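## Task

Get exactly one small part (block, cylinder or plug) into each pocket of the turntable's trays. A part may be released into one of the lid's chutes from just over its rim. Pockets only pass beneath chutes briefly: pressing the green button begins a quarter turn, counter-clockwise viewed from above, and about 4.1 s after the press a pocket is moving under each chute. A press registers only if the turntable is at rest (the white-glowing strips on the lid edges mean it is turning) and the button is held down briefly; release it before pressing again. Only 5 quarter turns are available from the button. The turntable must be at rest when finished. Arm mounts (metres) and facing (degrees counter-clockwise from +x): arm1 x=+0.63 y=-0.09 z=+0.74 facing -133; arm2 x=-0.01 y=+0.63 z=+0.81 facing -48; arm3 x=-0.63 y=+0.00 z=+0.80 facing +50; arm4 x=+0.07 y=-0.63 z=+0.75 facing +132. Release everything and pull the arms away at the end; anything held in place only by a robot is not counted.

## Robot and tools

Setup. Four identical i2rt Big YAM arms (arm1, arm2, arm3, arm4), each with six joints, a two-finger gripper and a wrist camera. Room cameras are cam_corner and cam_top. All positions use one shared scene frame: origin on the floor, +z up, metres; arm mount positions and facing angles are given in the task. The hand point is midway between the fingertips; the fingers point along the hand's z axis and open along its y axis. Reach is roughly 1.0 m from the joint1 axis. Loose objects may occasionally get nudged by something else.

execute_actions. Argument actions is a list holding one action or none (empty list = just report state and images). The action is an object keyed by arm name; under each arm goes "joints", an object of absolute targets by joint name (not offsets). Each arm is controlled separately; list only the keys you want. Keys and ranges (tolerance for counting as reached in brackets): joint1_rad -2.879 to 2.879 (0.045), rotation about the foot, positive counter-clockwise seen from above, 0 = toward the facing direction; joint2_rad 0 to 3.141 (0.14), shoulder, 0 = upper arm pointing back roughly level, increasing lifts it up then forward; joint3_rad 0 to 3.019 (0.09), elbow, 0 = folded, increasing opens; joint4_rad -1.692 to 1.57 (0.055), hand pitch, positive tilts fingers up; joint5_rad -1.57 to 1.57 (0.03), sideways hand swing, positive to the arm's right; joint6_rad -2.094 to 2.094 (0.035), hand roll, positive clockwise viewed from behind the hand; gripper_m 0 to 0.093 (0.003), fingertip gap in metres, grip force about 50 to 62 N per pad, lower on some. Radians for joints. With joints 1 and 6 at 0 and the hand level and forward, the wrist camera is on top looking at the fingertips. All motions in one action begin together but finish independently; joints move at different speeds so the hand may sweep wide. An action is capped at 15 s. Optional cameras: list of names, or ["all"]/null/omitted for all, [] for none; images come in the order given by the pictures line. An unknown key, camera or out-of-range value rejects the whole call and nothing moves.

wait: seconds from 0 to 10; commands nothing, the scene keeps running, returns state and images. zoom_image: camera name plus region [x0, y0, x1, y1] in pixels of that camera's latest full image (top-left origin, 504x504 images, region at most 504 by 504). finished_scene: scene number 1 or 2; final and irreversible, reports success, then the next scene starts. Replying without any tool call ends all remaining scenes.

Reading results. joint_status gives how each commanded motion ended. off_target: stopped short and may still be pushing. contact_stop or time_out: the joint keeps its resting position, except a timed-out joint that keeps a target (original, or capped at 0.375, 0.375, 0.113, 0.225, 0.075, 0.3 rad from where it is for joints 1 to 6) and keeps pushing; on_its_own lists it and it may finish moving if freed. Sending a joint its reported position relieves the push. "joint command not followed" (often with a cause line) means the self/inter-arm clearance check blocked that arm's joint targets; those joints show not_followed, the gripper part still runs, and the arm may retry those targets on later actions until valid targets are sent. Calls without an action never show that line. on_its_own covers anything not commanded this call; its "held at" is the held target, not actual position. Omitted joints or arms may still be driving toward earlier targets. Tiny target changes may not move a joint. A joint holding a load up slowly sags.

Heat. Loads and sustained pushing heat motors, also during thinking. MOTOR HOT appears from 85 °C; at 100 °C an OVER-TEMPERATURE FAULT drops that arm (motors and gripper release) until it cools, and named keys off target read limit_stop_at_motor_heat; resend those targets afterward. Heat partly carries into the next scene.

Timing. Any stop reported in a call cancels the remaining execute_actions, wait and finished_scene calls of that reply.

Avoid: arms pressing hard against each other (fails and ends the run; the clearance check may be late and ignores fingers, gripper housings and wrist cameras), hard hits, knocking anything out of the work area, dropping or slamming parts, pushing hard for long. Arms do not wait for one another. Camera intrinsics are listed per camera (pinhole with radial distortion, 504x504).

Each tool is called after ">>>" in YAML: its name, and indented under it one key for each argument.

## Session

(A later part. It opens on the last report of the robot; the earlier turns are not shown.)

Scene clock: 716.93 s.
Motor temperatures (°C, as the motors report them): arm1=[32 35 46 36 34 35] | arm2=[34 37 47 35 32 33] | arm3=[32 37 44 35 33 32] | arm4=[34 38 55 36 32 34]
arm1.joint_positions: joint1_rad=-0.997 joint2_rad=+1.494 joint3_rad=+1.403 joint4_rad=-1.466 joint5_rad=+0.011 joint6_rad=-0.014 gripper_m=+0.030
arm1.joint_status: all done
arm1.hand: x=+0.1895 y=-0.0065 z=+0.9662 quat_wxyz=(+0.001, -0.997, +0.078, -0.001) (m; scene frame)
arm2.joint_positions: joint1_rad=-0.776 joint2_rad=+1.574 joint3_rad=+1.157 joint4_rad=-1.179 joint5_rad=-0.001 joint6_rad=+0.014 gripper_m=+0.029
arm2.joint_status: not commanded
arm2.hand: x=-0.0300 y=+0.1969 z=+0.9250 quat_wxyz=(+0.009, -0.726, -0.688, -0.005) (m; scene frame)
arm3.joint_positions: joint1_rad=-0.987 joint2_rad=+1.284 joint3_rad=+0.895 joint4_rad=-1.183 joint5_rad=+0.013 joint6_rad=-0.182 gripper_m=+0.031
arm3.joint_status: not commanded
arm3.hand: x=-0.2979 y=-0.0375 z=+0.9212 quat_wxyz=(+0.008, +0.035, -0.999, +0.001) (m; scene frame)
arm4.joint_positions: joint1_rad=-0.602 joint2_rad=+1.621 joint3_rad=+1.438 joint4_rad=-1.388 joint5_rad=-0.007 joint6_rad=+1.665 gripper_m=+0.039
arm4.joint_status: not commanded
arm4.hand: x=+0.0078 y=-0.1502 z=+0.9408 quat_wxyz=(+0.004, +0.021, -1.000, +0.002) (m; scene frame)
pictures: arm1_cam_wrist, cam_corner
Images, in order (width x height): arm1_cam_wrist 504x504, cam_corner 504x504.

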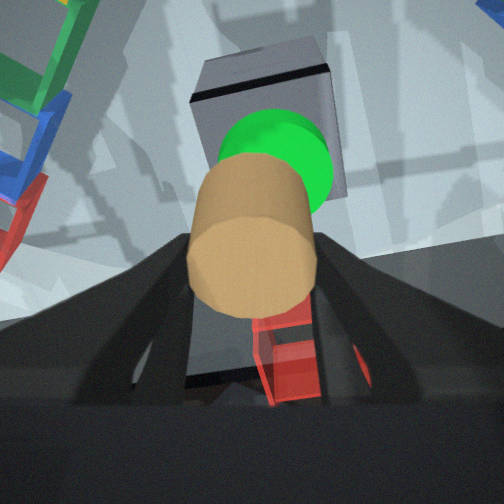

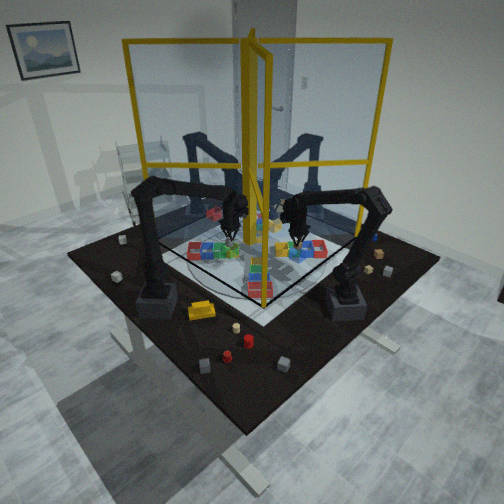

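>>> execute_actions:
  actions:
    - {"arm1":{"joints":{"joint1_rad":-1.015,"joint3_rad":1.27,"joint4_rad":-1.335}}}
  cameras: ["cam_top","arm1_cam_wrist"]

>>> wait:
  seconds: 1.1

>>> wait:
  seconds: 1.1

>>> wait:
  seconds: 1.1

>>> execute_actions:
  actions:
    - {"arm2":{"joints":{"gripper_m":0.06}},"arm3":{"joints":{"gripper_m":0.06}},"arm4":{"joints":{"gripper_m":0.065}}}
  cameras: ["cam_top","arm2_cam_wrist","arm3_cam_wrist","arm4_cam_wrist"]

>>> execute_actions:
  actions:
    - {"arm1":{"joints":{"joint3_rad":1.45,"joint4_rad":-1.46}}}
  cameras: ["cam_top"]

Scene clock: 733.67 s.
Motor temperatures (°C, as the motors report them): arm1=[32 36 46 36 34 35] | arm2=[34 37 47 35 32 33] | arm3=[32 37 44 35 33 32] | arm4=[34 38 56 36 32 34]
arm1.joint_positions: joint1_rad=-1.006 joint2_rad=+1.476 joint3_rad=+1.303 joint4_rad=-1.348 joint5_rad=+0.010 joint6_rad=-0.014 gripper_m=+0.030
arm1.joint_status: all done
arm1.hand: x=+0.1924 y=-0.0034 z=+0.9365 quat_wxyz=(+0.003, -0.996, +0.083, +0.017) (m; scene frame)
arm2.joint_positions: joint1_rad=-0.776 joint2_rad=+1.574 joint3_rad=+1.157 joint4_rad=-1.179 joint5_rad=-0.001 joint6_rad=+0.014 gripper_m=+0.029
arm2.joint_status: not commanded
arm2.hand: x=-0.0300 y=+0.1969 z=+0.9250 quat_wxyz=(+0.009, -0.726, -0.688, -0.005) (m; scene frame)
arm3.joint_positions: joint1_rad=-0.987 joint2_rad=+1.284 joint3_rad=+0.895 joint4_rad=-1.183 joint5_rad=+0.013 joint6_rad=-0.182 gripper_m=+0.031
arm3.joint_status: not commanded
arm3.hand: x=-0.2979 y=-0.0375 z=+0.9212 quat_wxyz=(+0.008, +0.035, -0.999, +0.001) (m; scene frame)
arm4.joint_positions: joint1_rad=-0.602 joint2_rad=+1.621 joint3_rad=+1.438 joint4_rad=-1.388 joint5_rad=-0.007 joint6_rad=+1.665 gripper_m=+0.039
arm4.joint_status: not commanded
arm4.hand: x=+0.0078 y=-0.1502 z=+0.9408 quat_wxyz=(+0.004, +0.021, -1.000, +0.002) (m; scene frame)
pictures: arm1_cam_wrist, cam_top
Images, in order (width x height): arm1_cam_wrist 504x504, cam_top 504x504.

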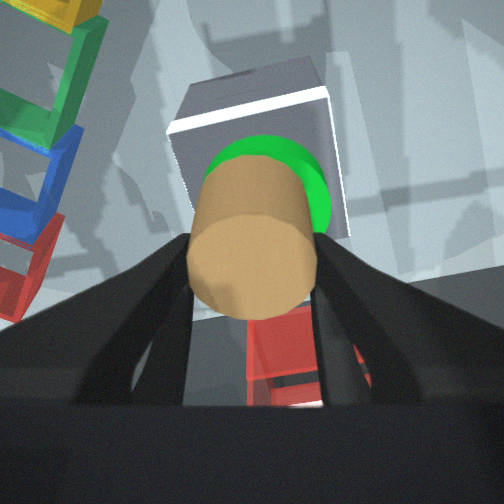

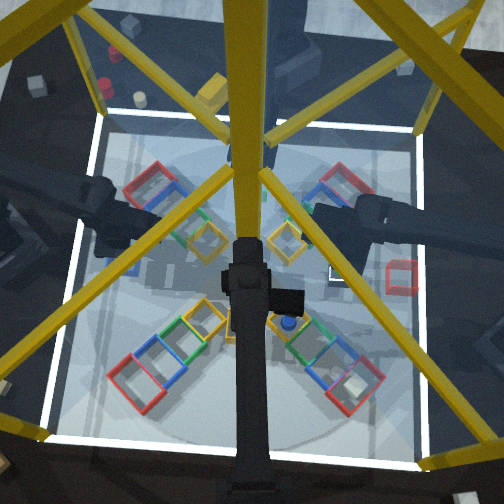

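Scene clock: 734.77 s.
Motor temperatures (°C, as the motors report them): arm1=[32 36 46 36 34 35] | arm2=[34 37 47 35 32 33] | arm3=[32 37 44 35 33 32] | arm4=[34 38 56 36 32 34]
arm1.joint_positions: joint1_rad=-1.006 joint2_rad=+1.476 joint3_rad=+1.303 joint4_rad=-1.348 joint5_rad=+0.010 joint6_rad=-0.014 gripper_m=+0.030
arm1.joint_status: all done
arm1.hand: x=+0.1924 y=-0.0034 z=+0.9365 quat_wxyz=(+0.003, -0.996, +0.083, +0.017) (m; scene frame)
arm2.joint_positions: joint1_rad=-0.776 joint2_rad=+1.574 joint3_rad=+1.157 joint4_rad=-1.179 joint5_rad=-0.001 joint6_rad=+0.014 gripper_m=+0.029
arm2.joint_status: not commanded
arm2.hand: x=-0.0300 y=+0.1969 z=+0.9250 quat_wxyz=(+0.009, -0.726, -0.688, -0.005) (m; scene frame)
arm3.joint_positions: joint1_rad=-0.987 joint2_rad=+1.284 joint3_rad=+0.895 joint4_rad=-1.183 joint5_rad=+0.013 joint6_rad=-0.182 gripper_m=+0.031
arm3.joint_status: not commanded
arm3.hand: x=-0.2979 y=-0.0375 z=+0.9212 quat_wxyz=(+0.008, +0.035, -0.999, +0.001) (m; scene frame)
arm4.joint_positions: joint1_rad=-0.602 joint2_rad=+1.621 joint3_rad=+1.438 joint4_rad=-1.388 joint5_rad=-0.007 joint6_rad=+1.665 gripper_m=+0.039
arm4.joint_status: not commanded
arm4.hand: x=+0.0078 y=-0.1502 z=+0.9408 quat_wxyz=(+0.004, +0.021, -1.000, +0.002) (m; scene frame)
wait: 1.10 s; at rest by 0.27 s
pictures: arm1_cam_wrist, arm2_cam_wrist, arm3_cam_wrist, arm4_cam_wrist, cam_corner, cam_top
Images, in order (width x height): arm1_cam_wrist 504x504, arm2_cam_wrist 504x504, arm3_cam_wrist 504x504, arm4_cam_wrist 504x504, cam_corner 504x504, cam_top 504x504.

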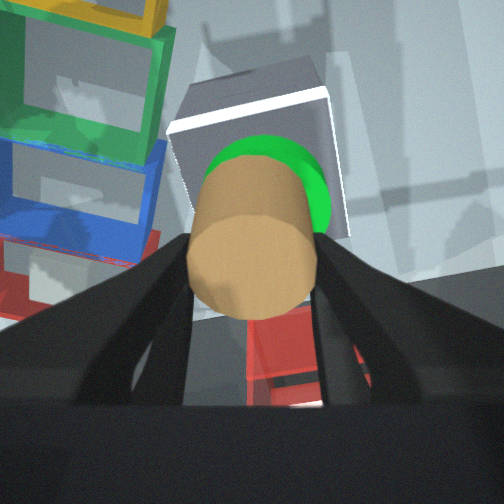

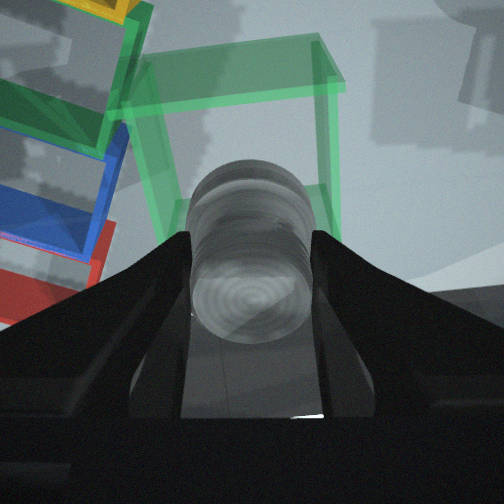

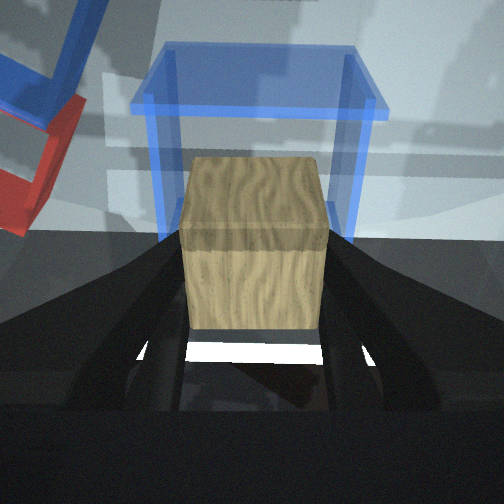

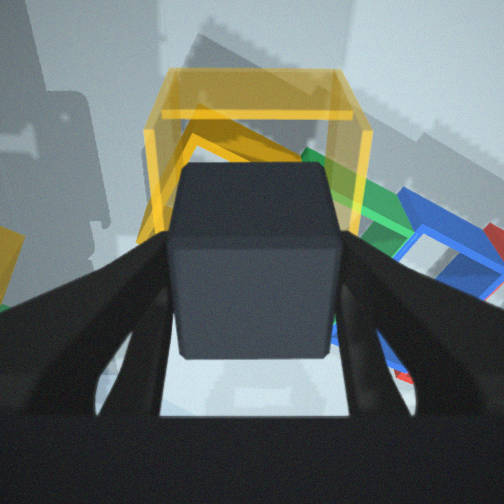

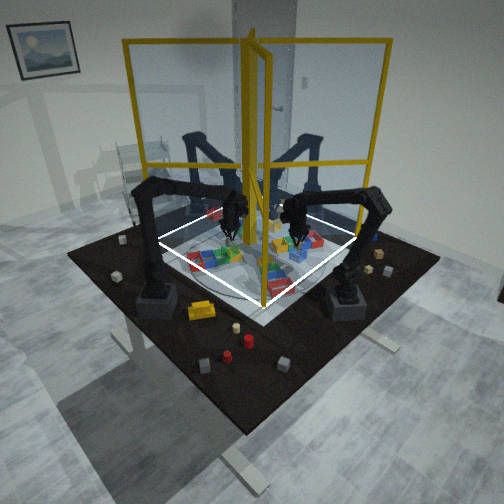

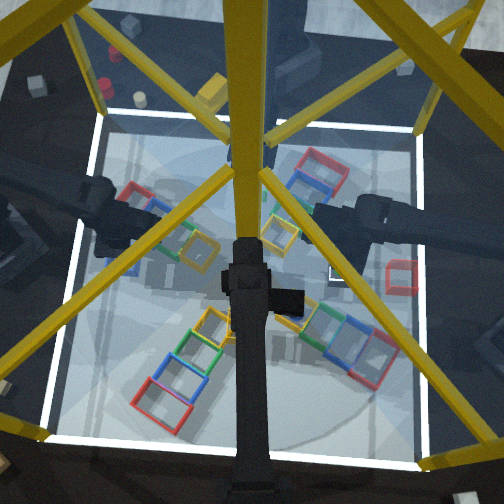

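Scene clock: 735.87 s.
Motor temperatures (°C, as the motors report them): arm1=[32 36 45 36 34 35] | arm2=[34 37 48 35 32 33] | arm3=[32 37 44 35 33 32] | arm4=[34 38 56 36 32 34]
arm1.joint_positions: joint1_rad=-1.006 joint2_rad=+1.476 joint3_rad=+1.303 joint4_rad=-1.348 joint5_rad=+0.010 joint6_rad=-0.014 gripper_m=+0.030
arm1.joint_status: all done
arm1.hand: x=+0.1924 y=-0.0034 z=+0.9365 quat_wxyz=(+0.003, -0.996, +0.083, +0.017) (m; scene frame)
arm2.joint_positions: joint1_rad=-0.776 joint2_rad=+1.574 joint3_rad=+1.157 joint4_rad=-1.179 joint5_rad=-0.001 joint6_rad=+0.014 gripper_m=+0.029
arm2.joint_status: not commanded
arm2.hand: x=-0.0300 y=+0.1969 z=+0.9250 quat_wxyz=(+0.009, -0.726, -0.688, -0.005) (m; scene frame)
arm3.joint_positions: joint1_rad=-0.987 joint2_rad=+1.284 joint3_rad=+0.895 joint4_rad=-1.183 joint5_rad=+0.013 joint6_rad=-0.182 gripper_m=+0.031
arm3.joint_status: not commanded
arm3.hand: x=-0.2979 y=-0.0375 z=+0.9212 quat_wxyz=(+0.008, +0.035, -0.999, +0.001) (m; scene frame)
arm4.joint_positions: joint1_rad=-0.602 joint2_rad=+1.621 joint3_rad=+1.438 joint4_rad=-1.388 joint5_rad=-0.007 joint6_rad=+1.665 gripper_m=+0.039
arm4.joint_status: not commanded
arm4.hand: x=+0.0078 y=-0.1502 z=+0.9408 quat_wxyz=(+0.004, +0.021, -1.000, +0.002) (m; scene frame)
wait: 1.10 s; at rest by 0.27 s
pictures: arm1_cam_wrist, arm2_cam_wrist, arm3_cam_wrist, arm4_cam_wrist, cam_corner, cam_top
Images, in order (width x height): arm1_cam_wrist 504x504, arm2_cam_wrist 504x504, arm3_cam_wrist 504x504, arm4_cam_wrist 504x504, cam_corner 504x504, cam_top 504x504.

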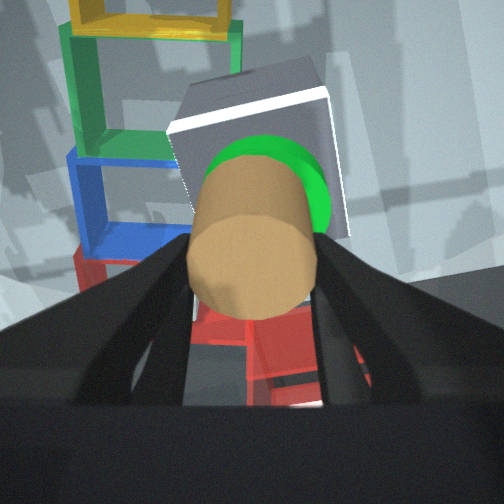

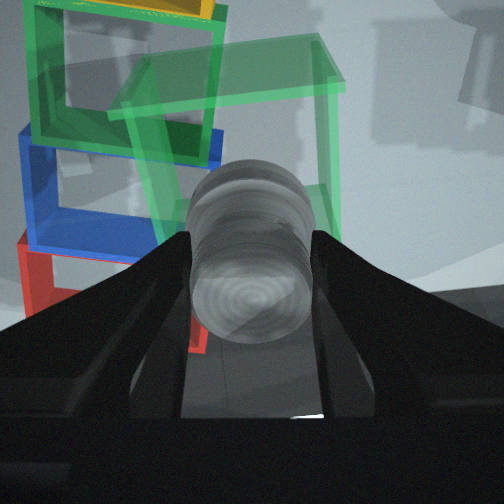

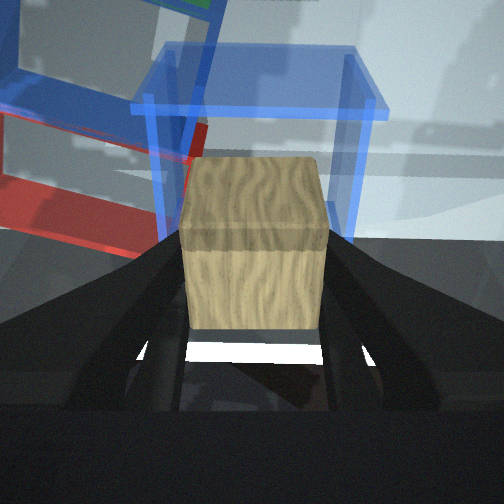

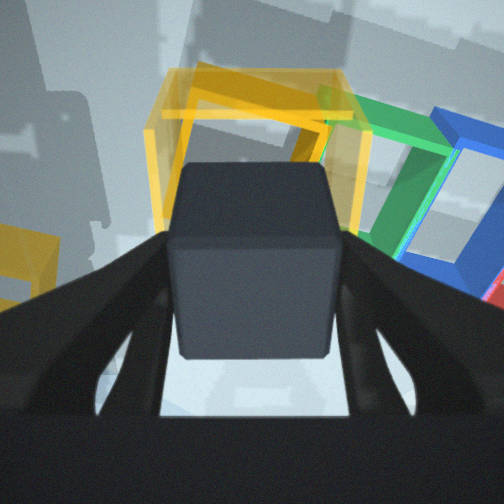

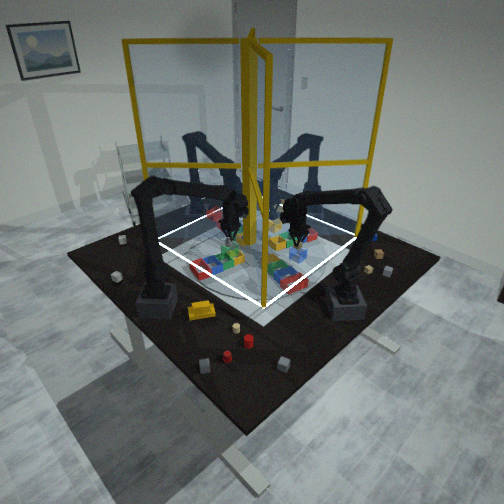

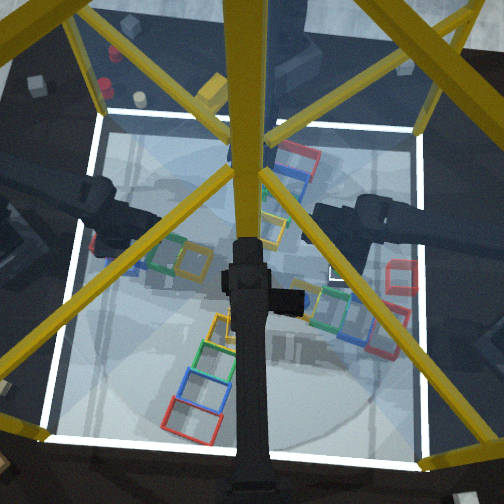

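Scene clock: 736.97 s.
Motor temperatures (°C, as the motors report them): arm1=[32 36 45 36 34 35] | arm2=[34 37 48 35 32 33] | arm3=[32 37 44 35 33 32] | arm4=[34 38 56 36 32 34]
arm1.joint_positions: joint1_rad=-1.006 joint2_rad=+1.476 joint3_rad=+1.303 joint4_rad=-1.348 joint5_rad=+0.010 joint6_rad=-0.014 gripper_m=+0.030
arm1.joint_status: all done
arm1.hand: x=+0.1924 y=-0.0034 z=+0.9365 quat_wxyz=(+0.003, -0.996, +0.083, +0.017) (m; scene frame)
arm2.joint_positions: joint1_rad=-0.776 joint2_rad=+1.574 joint3_rad=+1.157 joint4_rad=-1.179 joint5_rad=-0.001 joint6_rad=+0.014 gripper_m=+0.029
arm2.joint_status: not commanded
arm2.hand: x=-0.0300 y=+0.1969 z=+0.9250 quat_wxyz=(+0.009, -0.726, -0.688, -0.005) (m; scene frame)
arm3.joint_positions: joint1_rad=-0.987 joint2_rad=+1.284 joint3_rad=+0.895 joint4_rad=-1.183 joint5_rad=+0.013 joint6_rad=-0.182 gripper_m=+0.031
arm3.joint_status: not commanded
arm3.hand: x=-0.2979 y=-0.0375 z=+0.9212 quat_wxyz=(+0.008, +0.035, -0.999, +0.001) (m; scene frame)
arm4.joint_positions: joint1_rad=-0.602 joint2_rad=+1.621 joint3_rad=+1.438 joint4_rad=-1.388 joint5_rad=-0.007 joint6_rad=+1.665 gripper_m=+0.039
arm4.joint_status: not commanded
arm4.hand: x=+0.0078 y=-0.1502 z=+0.9408 quat_wxyz=(+0.004, +0.021, -1.000, +0.002) (m; scene frame)
wait: 1.10 s; at rest by 0.27 s
pictures: arm1_cam_wrist, arm2_cam_wrist, arm3_cam_wrist, arm4_cam_wrist, cam_corner, cam_top
Images, in order (width x height): arm1_cam_wrist 504x504, arm2_cam_wrist 504x504, arm3_cam_wrist 504x504, arm4_cam_wrist 504x504, cam_corner 504x504, cam_top 504x504.

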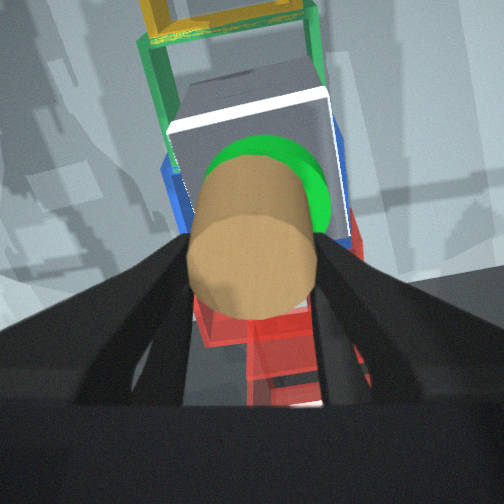

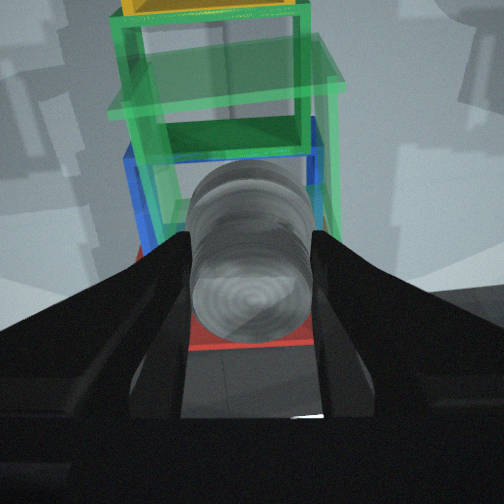

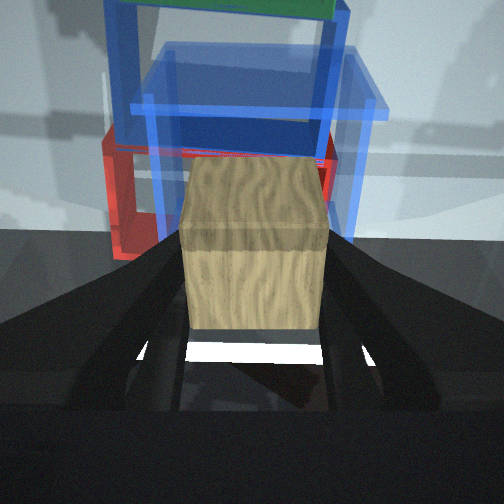

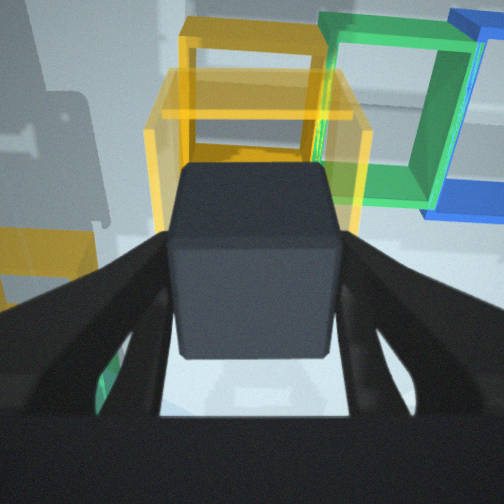

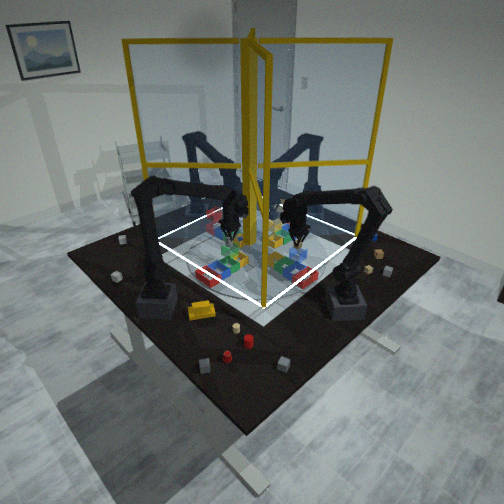

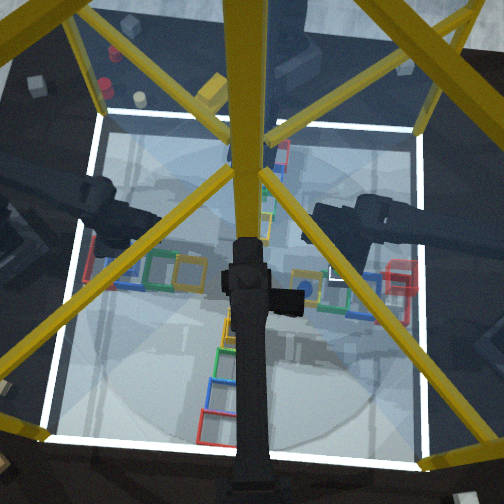

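Scene clock: 737.57 s.
Motor temperatures (°C, as the motors report them): arm1=[32 36 45 36 34 35] | arm2=[34 37 48 35 32 33] | arm3=[32 37 44 35 33 32] | arm4=[34 38 56 36 32 34]
arm1.joint_positions: joint1_rad=-1.006 joint2_rad=+1.476 joint3_rad=+1.303 joint4_rad=-1.348 joint5_rad=+0.010 joint6_rad=-0.014 gripper_m=+0.030
arm1.joint_status: not commanded
arm1.hand: x=+0.1924 y=-0.0034 z=+0.9365 quat_wxyz=(+0.003, -0.996, +0.083, +0.017) (m; scene frame)
arm2.joint_positions: joint1_rad=-0.776 joint2_rad=+1.574 joint3_rad=+1.157 joint4_rad=-1.179 joint5_rad=-0.001 joint6_rad=+0.014 gripper_m=+0.060
arm2.joint_status: all done
arm2.hand: x=-0.0300 y=+0.1969 z=+0.9250 quat_wxyz=(+0.009, -0.726, -0.688, -0.005) (m; scene frame)
arm3.joint_positions: joint1_rad=-0.987 joint2_rad=+1.284 joint3_rad=+0.895 joint4_rad=-1.183 joint5_rad=+0.013 joint6_rad=-0.182 gripper_m=+0.060
arm3.joint_status: all done
arm3.hand: x=-0.2979 y=-0.0375 z=+0.9212 quat_wxyz=(+0.008, +0.036, -0.999, +0.001) (m; scene frame)
arm4.joint_positions: joint1_rad=-0.602 joint2_rad=+1.621 joint3_rad=+1.438 joint4_rad=-1.388 joint5_rad=-0.007 joint6_rad=+1.666 gripper_m=+0.065
arm4.joint_status: all done
arm4.hand: x=+0.0078 y=-0.1502 z=+0.9408 quat_wxyz=(+0.004, +0.021, -1.000, +0.002) (m; scene frame)
pictures: arm2_cam_wrist, arm3_cam_wrist, arm4_cam_wrist, cam_top
Images, in order (width x height): arm2_cam_wrist 504x504, arm3_cam_wrist 504x504, arm4_cam_wrist 504x504, cam_top 504x504.

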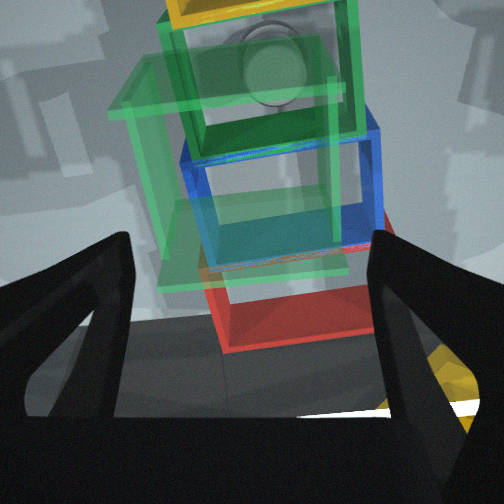

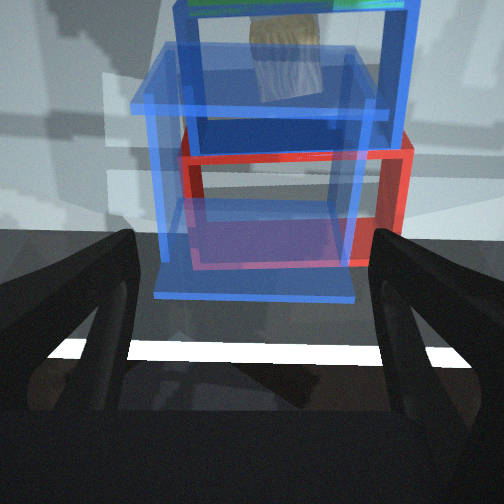

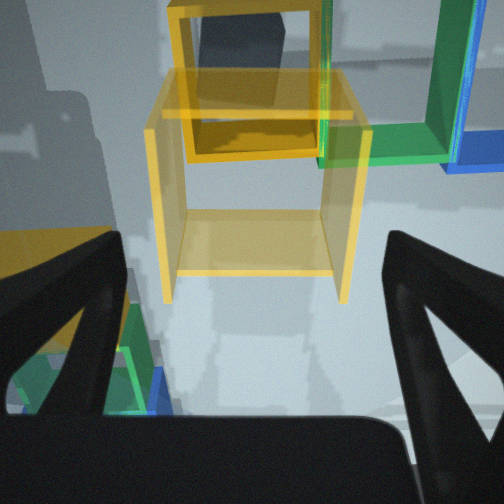

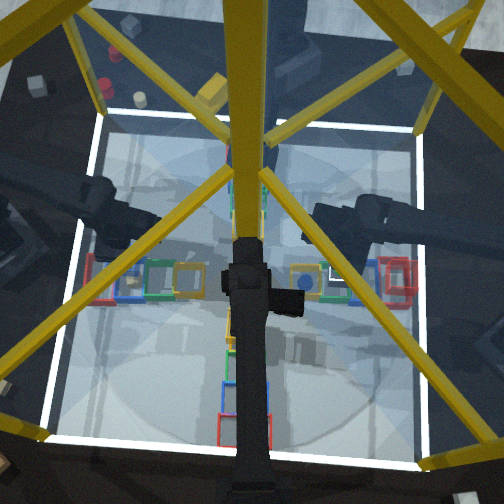

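Scene clock: 738.53 s.
Motor temperatures (°C, as the motors report them): arm1=[32 36 45 36 34 35] | arm2=[34 37 48 35 32 33] | arm3=[32 37 44 35 33 32] | arm4=[34 38 56 36 32 34]
arm1.joint_positions: joint1_rad=-1.006 joint2_rad=+1.478 joint3_rad=+1.411 joint4_rad=-1.445 joint5_rad=+0.010 joint6_rad=-0.014 gripper_m=+0.030
arm1.joint_status: all done
arm1.hand: x=+0.1844 y=-0.0017 z=+0.9766 quat_wxyz=(+0.003, -0.996, +0.083, +0.022) (m; scene frame)
arm2.joint_positions: joint1_rad=-0.776 joint2_rad=+1.574 joint3_rad=+1.157 joint4_rad=-1.179 joint5_rad=-0.001 joint6_rad=+0.014 gripper_m=+0.060
arm2.joint_status: not commanded
arm2.hand: x=-0.0300 y=+0.1969 z=+0.9250 quat_wxyz=(+0.009, -0.726, -0.688, -0.005) (m; scene frame)
arm3.joint_positions: joint1_rad=-0.987 joint2_rad=+1.284 joint3_rad=+0.895 joint4_rad=-1.183 joint5_rad=+0.013 joint6_rad=-0.182 gripper_m=+0.060
arm3.joint_status: not commanded
arm3.hand: x=-0.2979 y=-0.0375 z=+0.9212 quat_wxyz=(+0.008, +0.036, -0.999, +0.001) (m; scene frame)
arm4.joint_positions: joint1_rad=-0.602 joint2_rad=+1.621 joint3_rad=+1.438 joint4_rad=-1.388 joint5_rad=-0.007 joint6_rad=+1.666 gripper_m=+0.065
arm4.joint_status: not commanded
arm4.hand: x=+0.0078 y=-0.1502 z=+0.9408 quat_wxyz=(+0.004, +0.021, -1.000, +0.002) (m; scene frame)
pictures: cam_top
Images, in order (width x height): cam_top 504x504.

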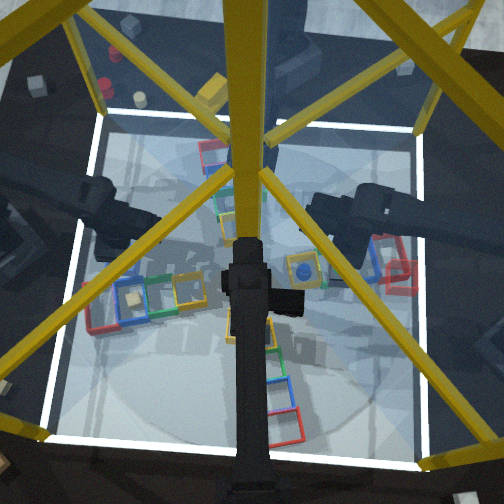

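>>> execute_actions:
  actions:
    - {"arm2":{"joints":{"joint2_rad":1.1,"joint3_rad":0.85,"joint4_rad":-1.32,"gripper_m":0.093}},"arm3":{"joints":{"joint2_rad":0.95,"joint3_rad":0.8,"joint4_rad":-1.42,"gripper_m":0.093}},"arm4":{"joints":{"joint2_rad":1.1,"joint3_rad":0.95,"joint4_rad":-1.42,"gripper_m":0.093}}}
  cameras: ["cam_top"]

>>> execute_actions:
  actions:
    - {"arm2":{"joints":{"joint1_rad":0.99,"joint2_rad":1.33,"joint3_rad":0.83,"joint4_rad":-1.07}},"arm3":{"joints":{"joint1_rad":0.75,"joint6_rad":0.0}},"arm4":{"joints":{"joint1_rad":0.873,"joint2_rad":1.453,"joint3_rad":1.03,"joint4_rad":-1.126,"joint6_rad":0.0}}}
  cameras: ["arm2_cam_wrist","arm4_cam_wrist"]

>>> execute_actions:
  actions:
    - {"arm3":{"joints":{"joint2_rad":1.76,"joint3_rad":1.28,"joint4_rad":-1.06}}}
  cameras: ["arm3_cam_wrist","cam_corner"]

Scene clock: 821.50 s.
Motor temperatures (°C, as the motors report them): arm1=[32 36 51 35 34 35] | arm2=[34 37 48 35 32 33] | arm3=[32 37 44 35 33 32] | arm4=[34 38 58 36 32 34]
arm1.joint_positions: joint1_rad=-1.006 joint2_rad=+1.478 joint3_rad=+1.411 joint4_rad=-1.445 joint5_rad=+0.010 joint6_rad=-0.014 gripper_m=+0.030
arm1.joint_status: not commanded
arm1.hand: x=+0.1844 y=-0.0017 z=+0.9766 quat_wxyz=(+0.003, -0.996, +0.083, +0.022) (m; scene frame)
arm2.joint_positions: joint1_rad=-0.776 joint2_rad=+1.089 joint3_rad=+0.855 joint4_rad=-1.313 joint5_rad=-0.001 joint6_rad=+0.014 gripper_m=+0.093
arm2.joint_status: all done
arm2.hand: x=-0.0237 y=+0.3473 z=+0.9789 quat_wxyz=(-0.007, -0.726, -0.688, +0.012) (m; scene frame)
arm3.joint_positions: joint1_rad=-0.987 joint2_rad=+0.939 joint3_rad=+0.793 joint4_rad=-1.405 joint5_rad=+0.013 joint6_rad=-0.182 gripper_m=+0.093
arm3.joint_status: all done
arm3.hand: x=-0.3940 y=-0.0273 z=+0.9749 quat_wxyz=(-0.002, +0.036, -0.999, +0.002) (m; scene frame)
arm4.joint_positions: joint1_rad=-0.602 joint2_rad=+1.095 joint3_rad=+0.954 joint4_rad=-1.418 joint5_rad=-0.007 joint6_rad=+1.666 gripper_m=+0.093
arm4.joint_status: all done
arm4.hand: x=+0.0345 y=-0.3427 z=+0.9503 quat_wxyz=(+0.005, +0.021, -1.000, -0.005) (m; scene frame)
pictures: cam_top
Images, in order (width x height): cam_top 504x504.

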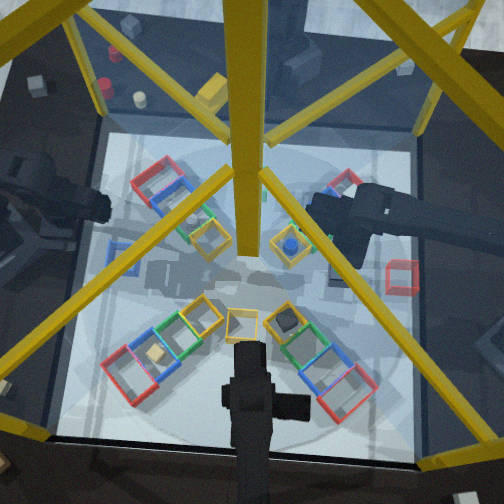

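Scene clock: 823.90 s.
Motor temperatures (°C, as the motors report them): arm1=[32 36 51 35 34 35] | arm2=[34 37 48 35 32 35] | arm3=[32 37 44 35 33 32] | arm4=[34 38 57 36 32 34]
arm1.joint_positions: joint1_rad=-1.006 joint2_rad=+1.478 joint3_rad=+1.411 joint4_rad=-1.445 joint5_rad=+0.010 joint6_rad=-0.014 gripper_m=+0.030
arm1.joint_status: not commanded
arm1.hand: x=+0.1844 y=-0.0017 z=+0.9766 quat_wxyz=(+0.003, -0.996, +0.083, +0.022) (m; scene frame)
arm2.joint_positions: joint1_rad=+0.986 joint2_rad=+1.325 joint3_rad=+0.823 joint4_rad=-1.068 joint5_rad=-0.004 joint6_rad=+0.026 gripper_m=+0.093
arm2.joint_status: all done
arm2.hand: x=+0.3137 y=+0.6806 z=+0.8961 quat_wxyz=(+0.004, +0.063, -0.998, +0.000) (m; scene frame)
arm3.joint_positions: joint1_rad=+0.746 joint2_rad=+0.942 joint3_rad=+0.793 joint4_rad=-1.405 joint5_rad=+0.011 joint6_rad=-0.008 gripper_m=+0.093
arm3.joint_status: all done
arm3.hand: x=-0.6376 y=+0.2369 z=+0.9802 quat_wxyz=(-0.009, +0.728, -0.686, -0.010) (m; scene frame)
arm4.joint_positions: joint1_rad=+0.873 joint2_rad=+1.457 joint3_rad=+1.007 joint4_rad=-1.125 joint5_rad=-0.007 joint6_rad=+0.015 gripper_m=+0.093
arm4.joint_status: all done
arm4.hand: x=-0.3140 y=-0.6470 z=+0.8546 quat_wxyz=(+0.004, +1.000, +0.013, +0.002) (m; scene frame)
pictures: arm2_cam_wrist, arm4_cam_wrist
Images, in order (width x height): arm2_cam_wrist 504x504, arm4_cam_wrist 504x504.

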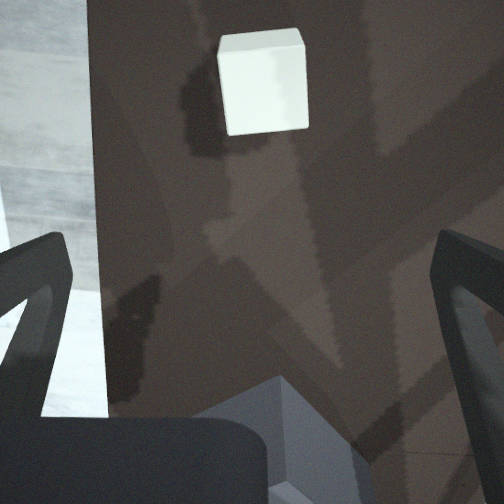

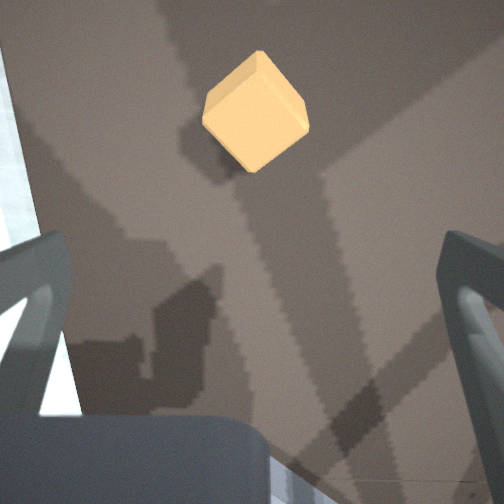

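Scene clock: 825.40 s.
Motor temperatures (°C, as the motors report them): arm1=[32 36 51 35 34 35] | arm2=[34 37 48 35 32 34] | arm3=[32 37 44 35 33 32] | arm4=[34 38 57 36 32 34]
arm1.joint_positions: joint1_rad=-1.006 joint2_rad=+1.478 joint3_rad=+1.411 joint4_rad=-1.445 joint5_rad=+0.010 joint6_rad=-0.014 gripper_m=+0.030
arm1.joint_status: not commanded
arm1.hand: x=+0.1844 y=-0.0017 z=+0.9766 quat_wxyz=(+0.003, -0.996, +0.083, +0.022) (m; scene frame)
arm2.joint_positions: joint1_rad=+0.986 joint2_rad=+1.325 joint3_rad=+0.823 joint4_rad=-1.068 joint5_rad=-0.004 joint6_rad=+0.025 gripper_m=+0.093
arm2.joint_status: not commanded
arm2.hand: x=+0.3137 y=+0.6806 z=+0.8961 quat_wxyz=(+0.004, +0.063, -0.998, +0.000) (m; scene frame)
arm3.joint_positions: joint1_rad=+0.746 joint2_rad=+1.777 joint3_rad=+1.245 joint4_rad=-1.069 joint5_rad=+0.011 joint6_rad=-0.008 gripper_m=+0.093
arm3.joint_status: all done
arm3.hand: x=-0.6521 y=+0.4901 z=+0.8568 quat_wxyz=(+0.007, +0.728, -0.686, +0.006) (m; scene frame)
arm4.joint_positions: joint1_rad=+0.873 joint2_rad=+1.457 joint3_rad=+1.007 joint4_rad=-1.125 joint5_rad=-0.007 joint6_rad=+0.015 gripper_m=+0.093
arm4.joint_status: not commanded
arm4.hand: x=-0.3140 y=-0.6470 z=+0.8546 quat_wxyz=(+0.004, +1.000, +0.013, +0.002) (m; scene frame)
pictures: arm3_cam_wrist, cam_corner
Images, in order (width x height): arm3_cam_wrist 504x504, cam_corner 504x504.

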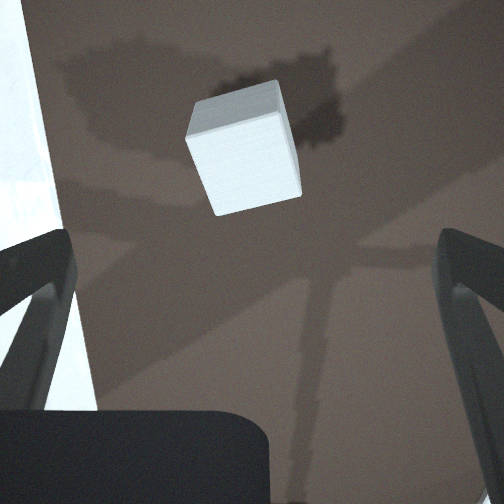

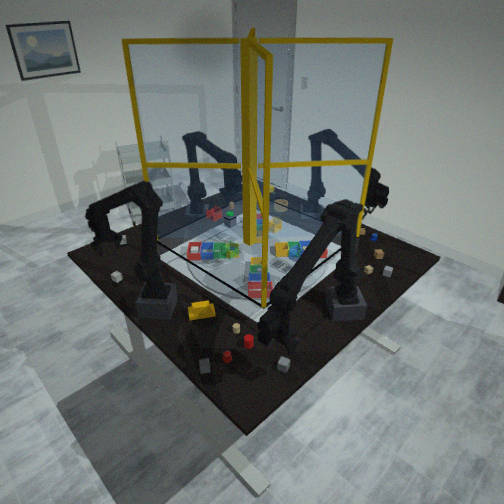

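>>> execute_actions:
  actions:
    - {"arm2":{"joints":{"joint1_rad":0.957,"joint2_rad":1.665,"joint3_rad":0.656,"joint4_rad":-0.542,"joint6_rad":-0.05}},"arm3":{"joints":{"joint1_rad":0.76,"joint2_rad":1.898,"joint3_rad":1.10,"joint4_rad":-0.752,"joint6_rad":-0.32}},"arm4":{"joints":{"joint2_rad":1.634,"joint3_rad":0.86,"joint4_rad":-0.778,"joint6_rad":-0.73}}}
  cameras: ["arm2_cam_wrist","arm3_cam_wrist","arm4_cam_wrist"]

Scene clock: 854.27 s.
Motor temperatures (°C, as the motors report them): arm1=[32 36 52 35 34 35] | arm2=[34 36 48 34 32 34] | arm3=[32 39 45 35 33 32] | arm4=[34 38 53 36 32 34]
arm1.joint_positions: joint1_rad=-1.006 joint2_rad=+1.478 joint3_rad=+1.411 joint4_rad=-1.445 joint5_rad=+0.010 joint6_rad=-0.014 gripper_m=+0.030
arm1.joint_status: not commanded
arm1.hand: x=+0.1844 y=-0.0017 z=+0.9766 quat_wxyz=(+0.003, -0.996, +0.083, +0.022) (m; scene frame)
arm2.joint_positions: joint1_rad=+0.961 joint2_rad=+1.668 joint3_rad=+0.646 joint4_rad=-0.554 joint5_rad=-0.004 joint6_rad=-0.038 gripper_m=+0.093
arm2.joint_status: all done
arm2.hand: x=+0.3079 y=+0.6708 z=+0.7410 quat_wxyz=(+0.006, +0.082, -0.997, +0.000) (m; scene frame)
arm3.joint_positions: joint1_rad=+0.752 joint2_rad=+1.916 joint3_rad=+1.085 joint4_rad=-0.770 joint5_rad=+0.011 joint6_rad=-0.312 gripper_m=+0.093
arm3.joint_status: all done
arm3.hand: x=-0.6549 y=+0.4676 z=+0.7448 quat_wxyz=(+0.008, +0.825, -0.565, +0.005) (m; scene frame)
arm4.joint_positions: joint1_rad=+0.873 joint2_rad=+1.653 joint3_rad=+0.854 joint4_rad=-0.788 joint5_rad=-0.004 joint6_rad=-0.714 gripper_m=+0.093
arm4.joint_status: all done
arm4.hand: x=-0.3076 y=-0.6465 z=+0.7348 quat_wxyz=(+0.005, +0.929, +0.369, +0.007) (m; scene frame)
pictures: arm2_cam_wrist, arm3_cam_wrist, arm4_cam_wrist
Images, in order (width x height): arm2_cam_wrist 504x504, arm3_cam_wrist 504x504, arm4_cam_wrist 504x504.

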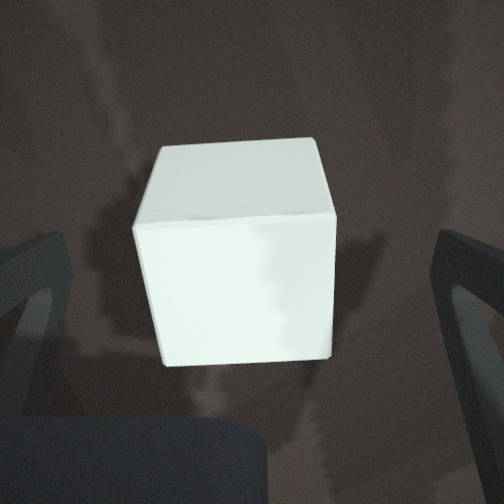

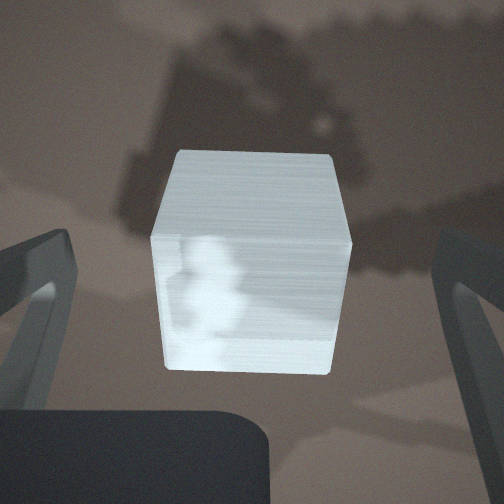

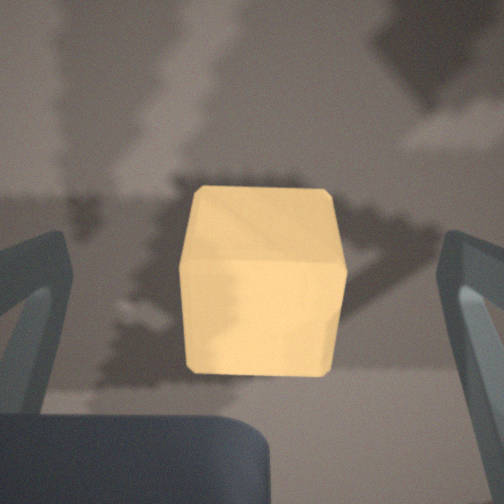

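>>> execute_actions:
  actions:
    - {"arm2":{"joints":{"gripper_m":0.025}},"arm3":{"joints":{"gripper_m":0.025}},"arm4":{"joints":{"gripper_m":0.017}}}
  cameras: []

>>> execute_actions:
  actions:
    - {"arm2":{"joints":{"joint2_rad":1.1,"joint3_rad":0.88,"joint4_rad":-1.34,"joint6_rad":0.0}},"arm3":{"joints":{"joint2_rad":0.95,"joint3_rad":0.83,"joint4_rad":-1.44,"joint6_rad":-0.19}},"arm4":{"joints":{"joint2_rad":1.1,"joint3_rad":0.99,"joint4_rad":-1.45}}}
  cameras: ["arm2_cam_wrist","arm3_cam_wrist","arm4_cam_wrist"]

Scene clock: 872.13 s.
Motor temperatures (°C, as the motors report them): arm1=[32 36 52 35 34 35] | arm2=[34 36 46 35 32 34] | arm3=[32 39 44 35 33 32] | arm4=[34 38 51 36 32 34]
arm1.joint_positions: joint1_rad=-1.006 joint2_rad=+1.478 joint3_rad=+1.411 joint4_rad=-1.445 joint5_rad=+0.010 joint6_rad=-0.014 gripper_m=+0.030
arm1.joint_status: not commanded
arm1.hand: x=+0.1844 y=-0.0017 z=+0.9766 quat_wxyz=(+0.003, -0.996, +0.083, +0.022) (m; scene frame)
arm2.joint_positions: joint1_rad=+0.961 joint2_rad=+1.668 joint3_rad=+0.646 joint4_rad=-0.554 joint5_rad=-0.003 joint6_rad=-0.039 gripper_m=+0.039
arm2.joint_status: gripper_m off_target (ended at +0.039, target +0.025)
arm2.hand: x=+0.3079 y=+0.6707 z=+0.7410 quat_wxyz=(+0.006, +0.083, -0.997, +0.001) (m; scene frame)
arm3.joint_positions: joint1_rad=+0.752 joint2_rad=+1.916 joint3_rad=+1.085 joint4_rad=-0.769 joint5_rad=+0.011 joint6_rad=-0.313 gripper_m=+0.039
arm3.joint_status: gripper_m off_target (ended at +0.039, target +0.025)
arm3.hand: x=-0.6550 y=+0.4678 z=+0.7448 quat_wxyz=(+0.007, +0.825, -0.565, +0.005) (m; scene frame)
arm4.joint_positions: joint1_rad=+0.873 joint2_rad=+1.653 joint3_rad=+0.854 joint4_rad=-0.788 joint5_rad=-0.005 joint6_rad=-0.715 gripper_m=+0.031
arm4.joint_status: gripper_m off_target (ended at +0.031, target +0.017)
arm4.hand: x=-0.3076 y=-0.6465 z=+0.7348 quat_wxyz=(+0.006, +0.929, +0.370, +0.006) (m; scene frame)
pictures: none
No camera images: the call's "cameras" was empty. Leave "cameras" out to get every camera's image.

Scene clock: 873.57 s.
Motor temperatures (°C, as the motors report them): arm1=[32 36 52 35 34 35] | arm2=[34 36 46 35 32 34] | arm3=[32 39 44 35 33 32] | arm4=[34 38 51 36 32 34]
arm1.joint_positions: joint1_rad=-1.006 joint2_rad=+1.478 joint3_rad=+1.411 joint4_rad=-1.445 joint5_rad=+0.010 joint6_rad=-0.014 gripper_m=+0.030
arm1.joint_status: not commanded
arm1.hand: x=+0.1844 y=-0.0017 z=+0.9766 quat_wxyz=(+0.003, -0.996, +0.083, +0.022) (m; scene frame)
arm2.joint_positions: joint1_rad=+0.961 joint2_rad=+1.090 joint3_rad=+0.874 joint4_rad=-1.329 joint5_rad=-0.003 joint6_rad=-0.011 gripper_m=+0.039
arm2.joint_status: all done
arm2.hand: x=+0.2717 y=+0.6671 z=+0.9821 quat_wxyz=(-0.009, +0.069, -0.998, +0.000) (m; scene frame)
arm3.joint_positions: joint1_rad=+0.752 joint2_rad=+0.957 joint3_rad=+0.820 joint4_rad=-1.425 joint5_rad=+0.011 joint6_rad=-0.198 gripper_m=+0.039
arm3.joint_status: all done
arm3.hand: x=-0.6391 y=+0.2408 z=+0.9873 quat_wxyz=(-0.007, +0.791, -0.611, -0.007) (m; scene frame)
arm4.joint_positions: joint1_rad=+0.873 joint2_rad=+1.090 joint3_rad=+0.953 joint4_rad=-1.442 joint5_rad=-0.005 joint6_rad=-0.715 gripper_m=+0.031
arm4.joint_status: all done
arm4.hand: x=-0.2080 y=-0.6420 z=+0.9518 quat_wxyz=(+0.004, +0.929, +0.370, +0.002) (m; scene frame)
pictures: arm2_cam_wrist, arm3_cam_wrist, arm4_cam_wrist
Images, in order (width x height): arm2_cam_wrist 504x504, arm3_cam_wrist 504x504, arm4_cam_wrist 504x504.

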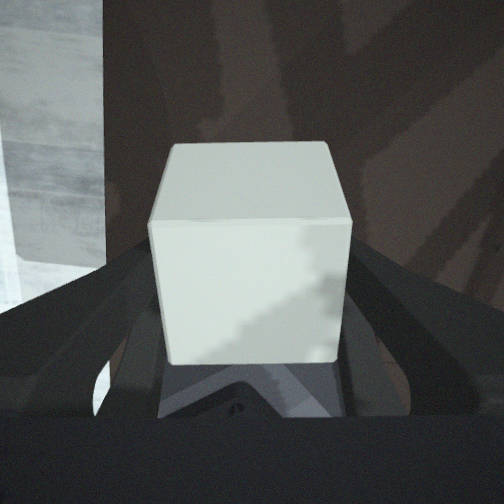

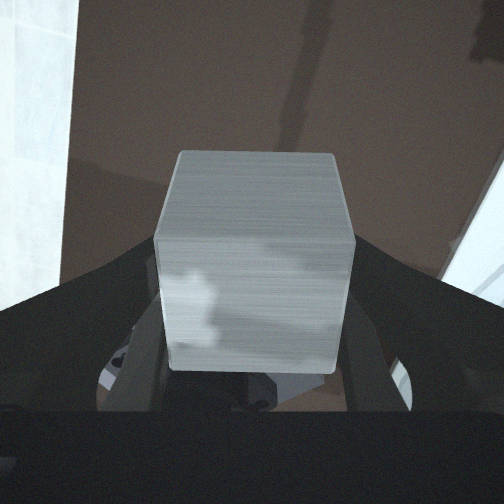

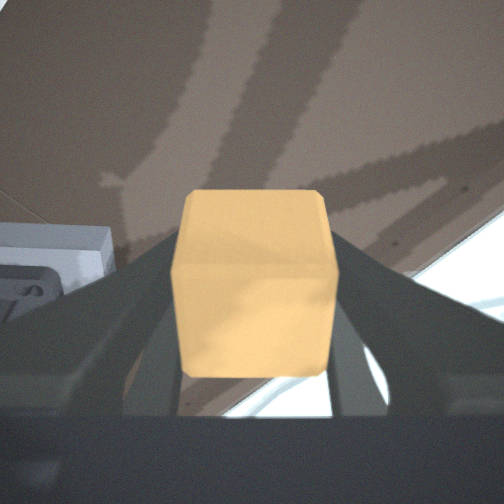

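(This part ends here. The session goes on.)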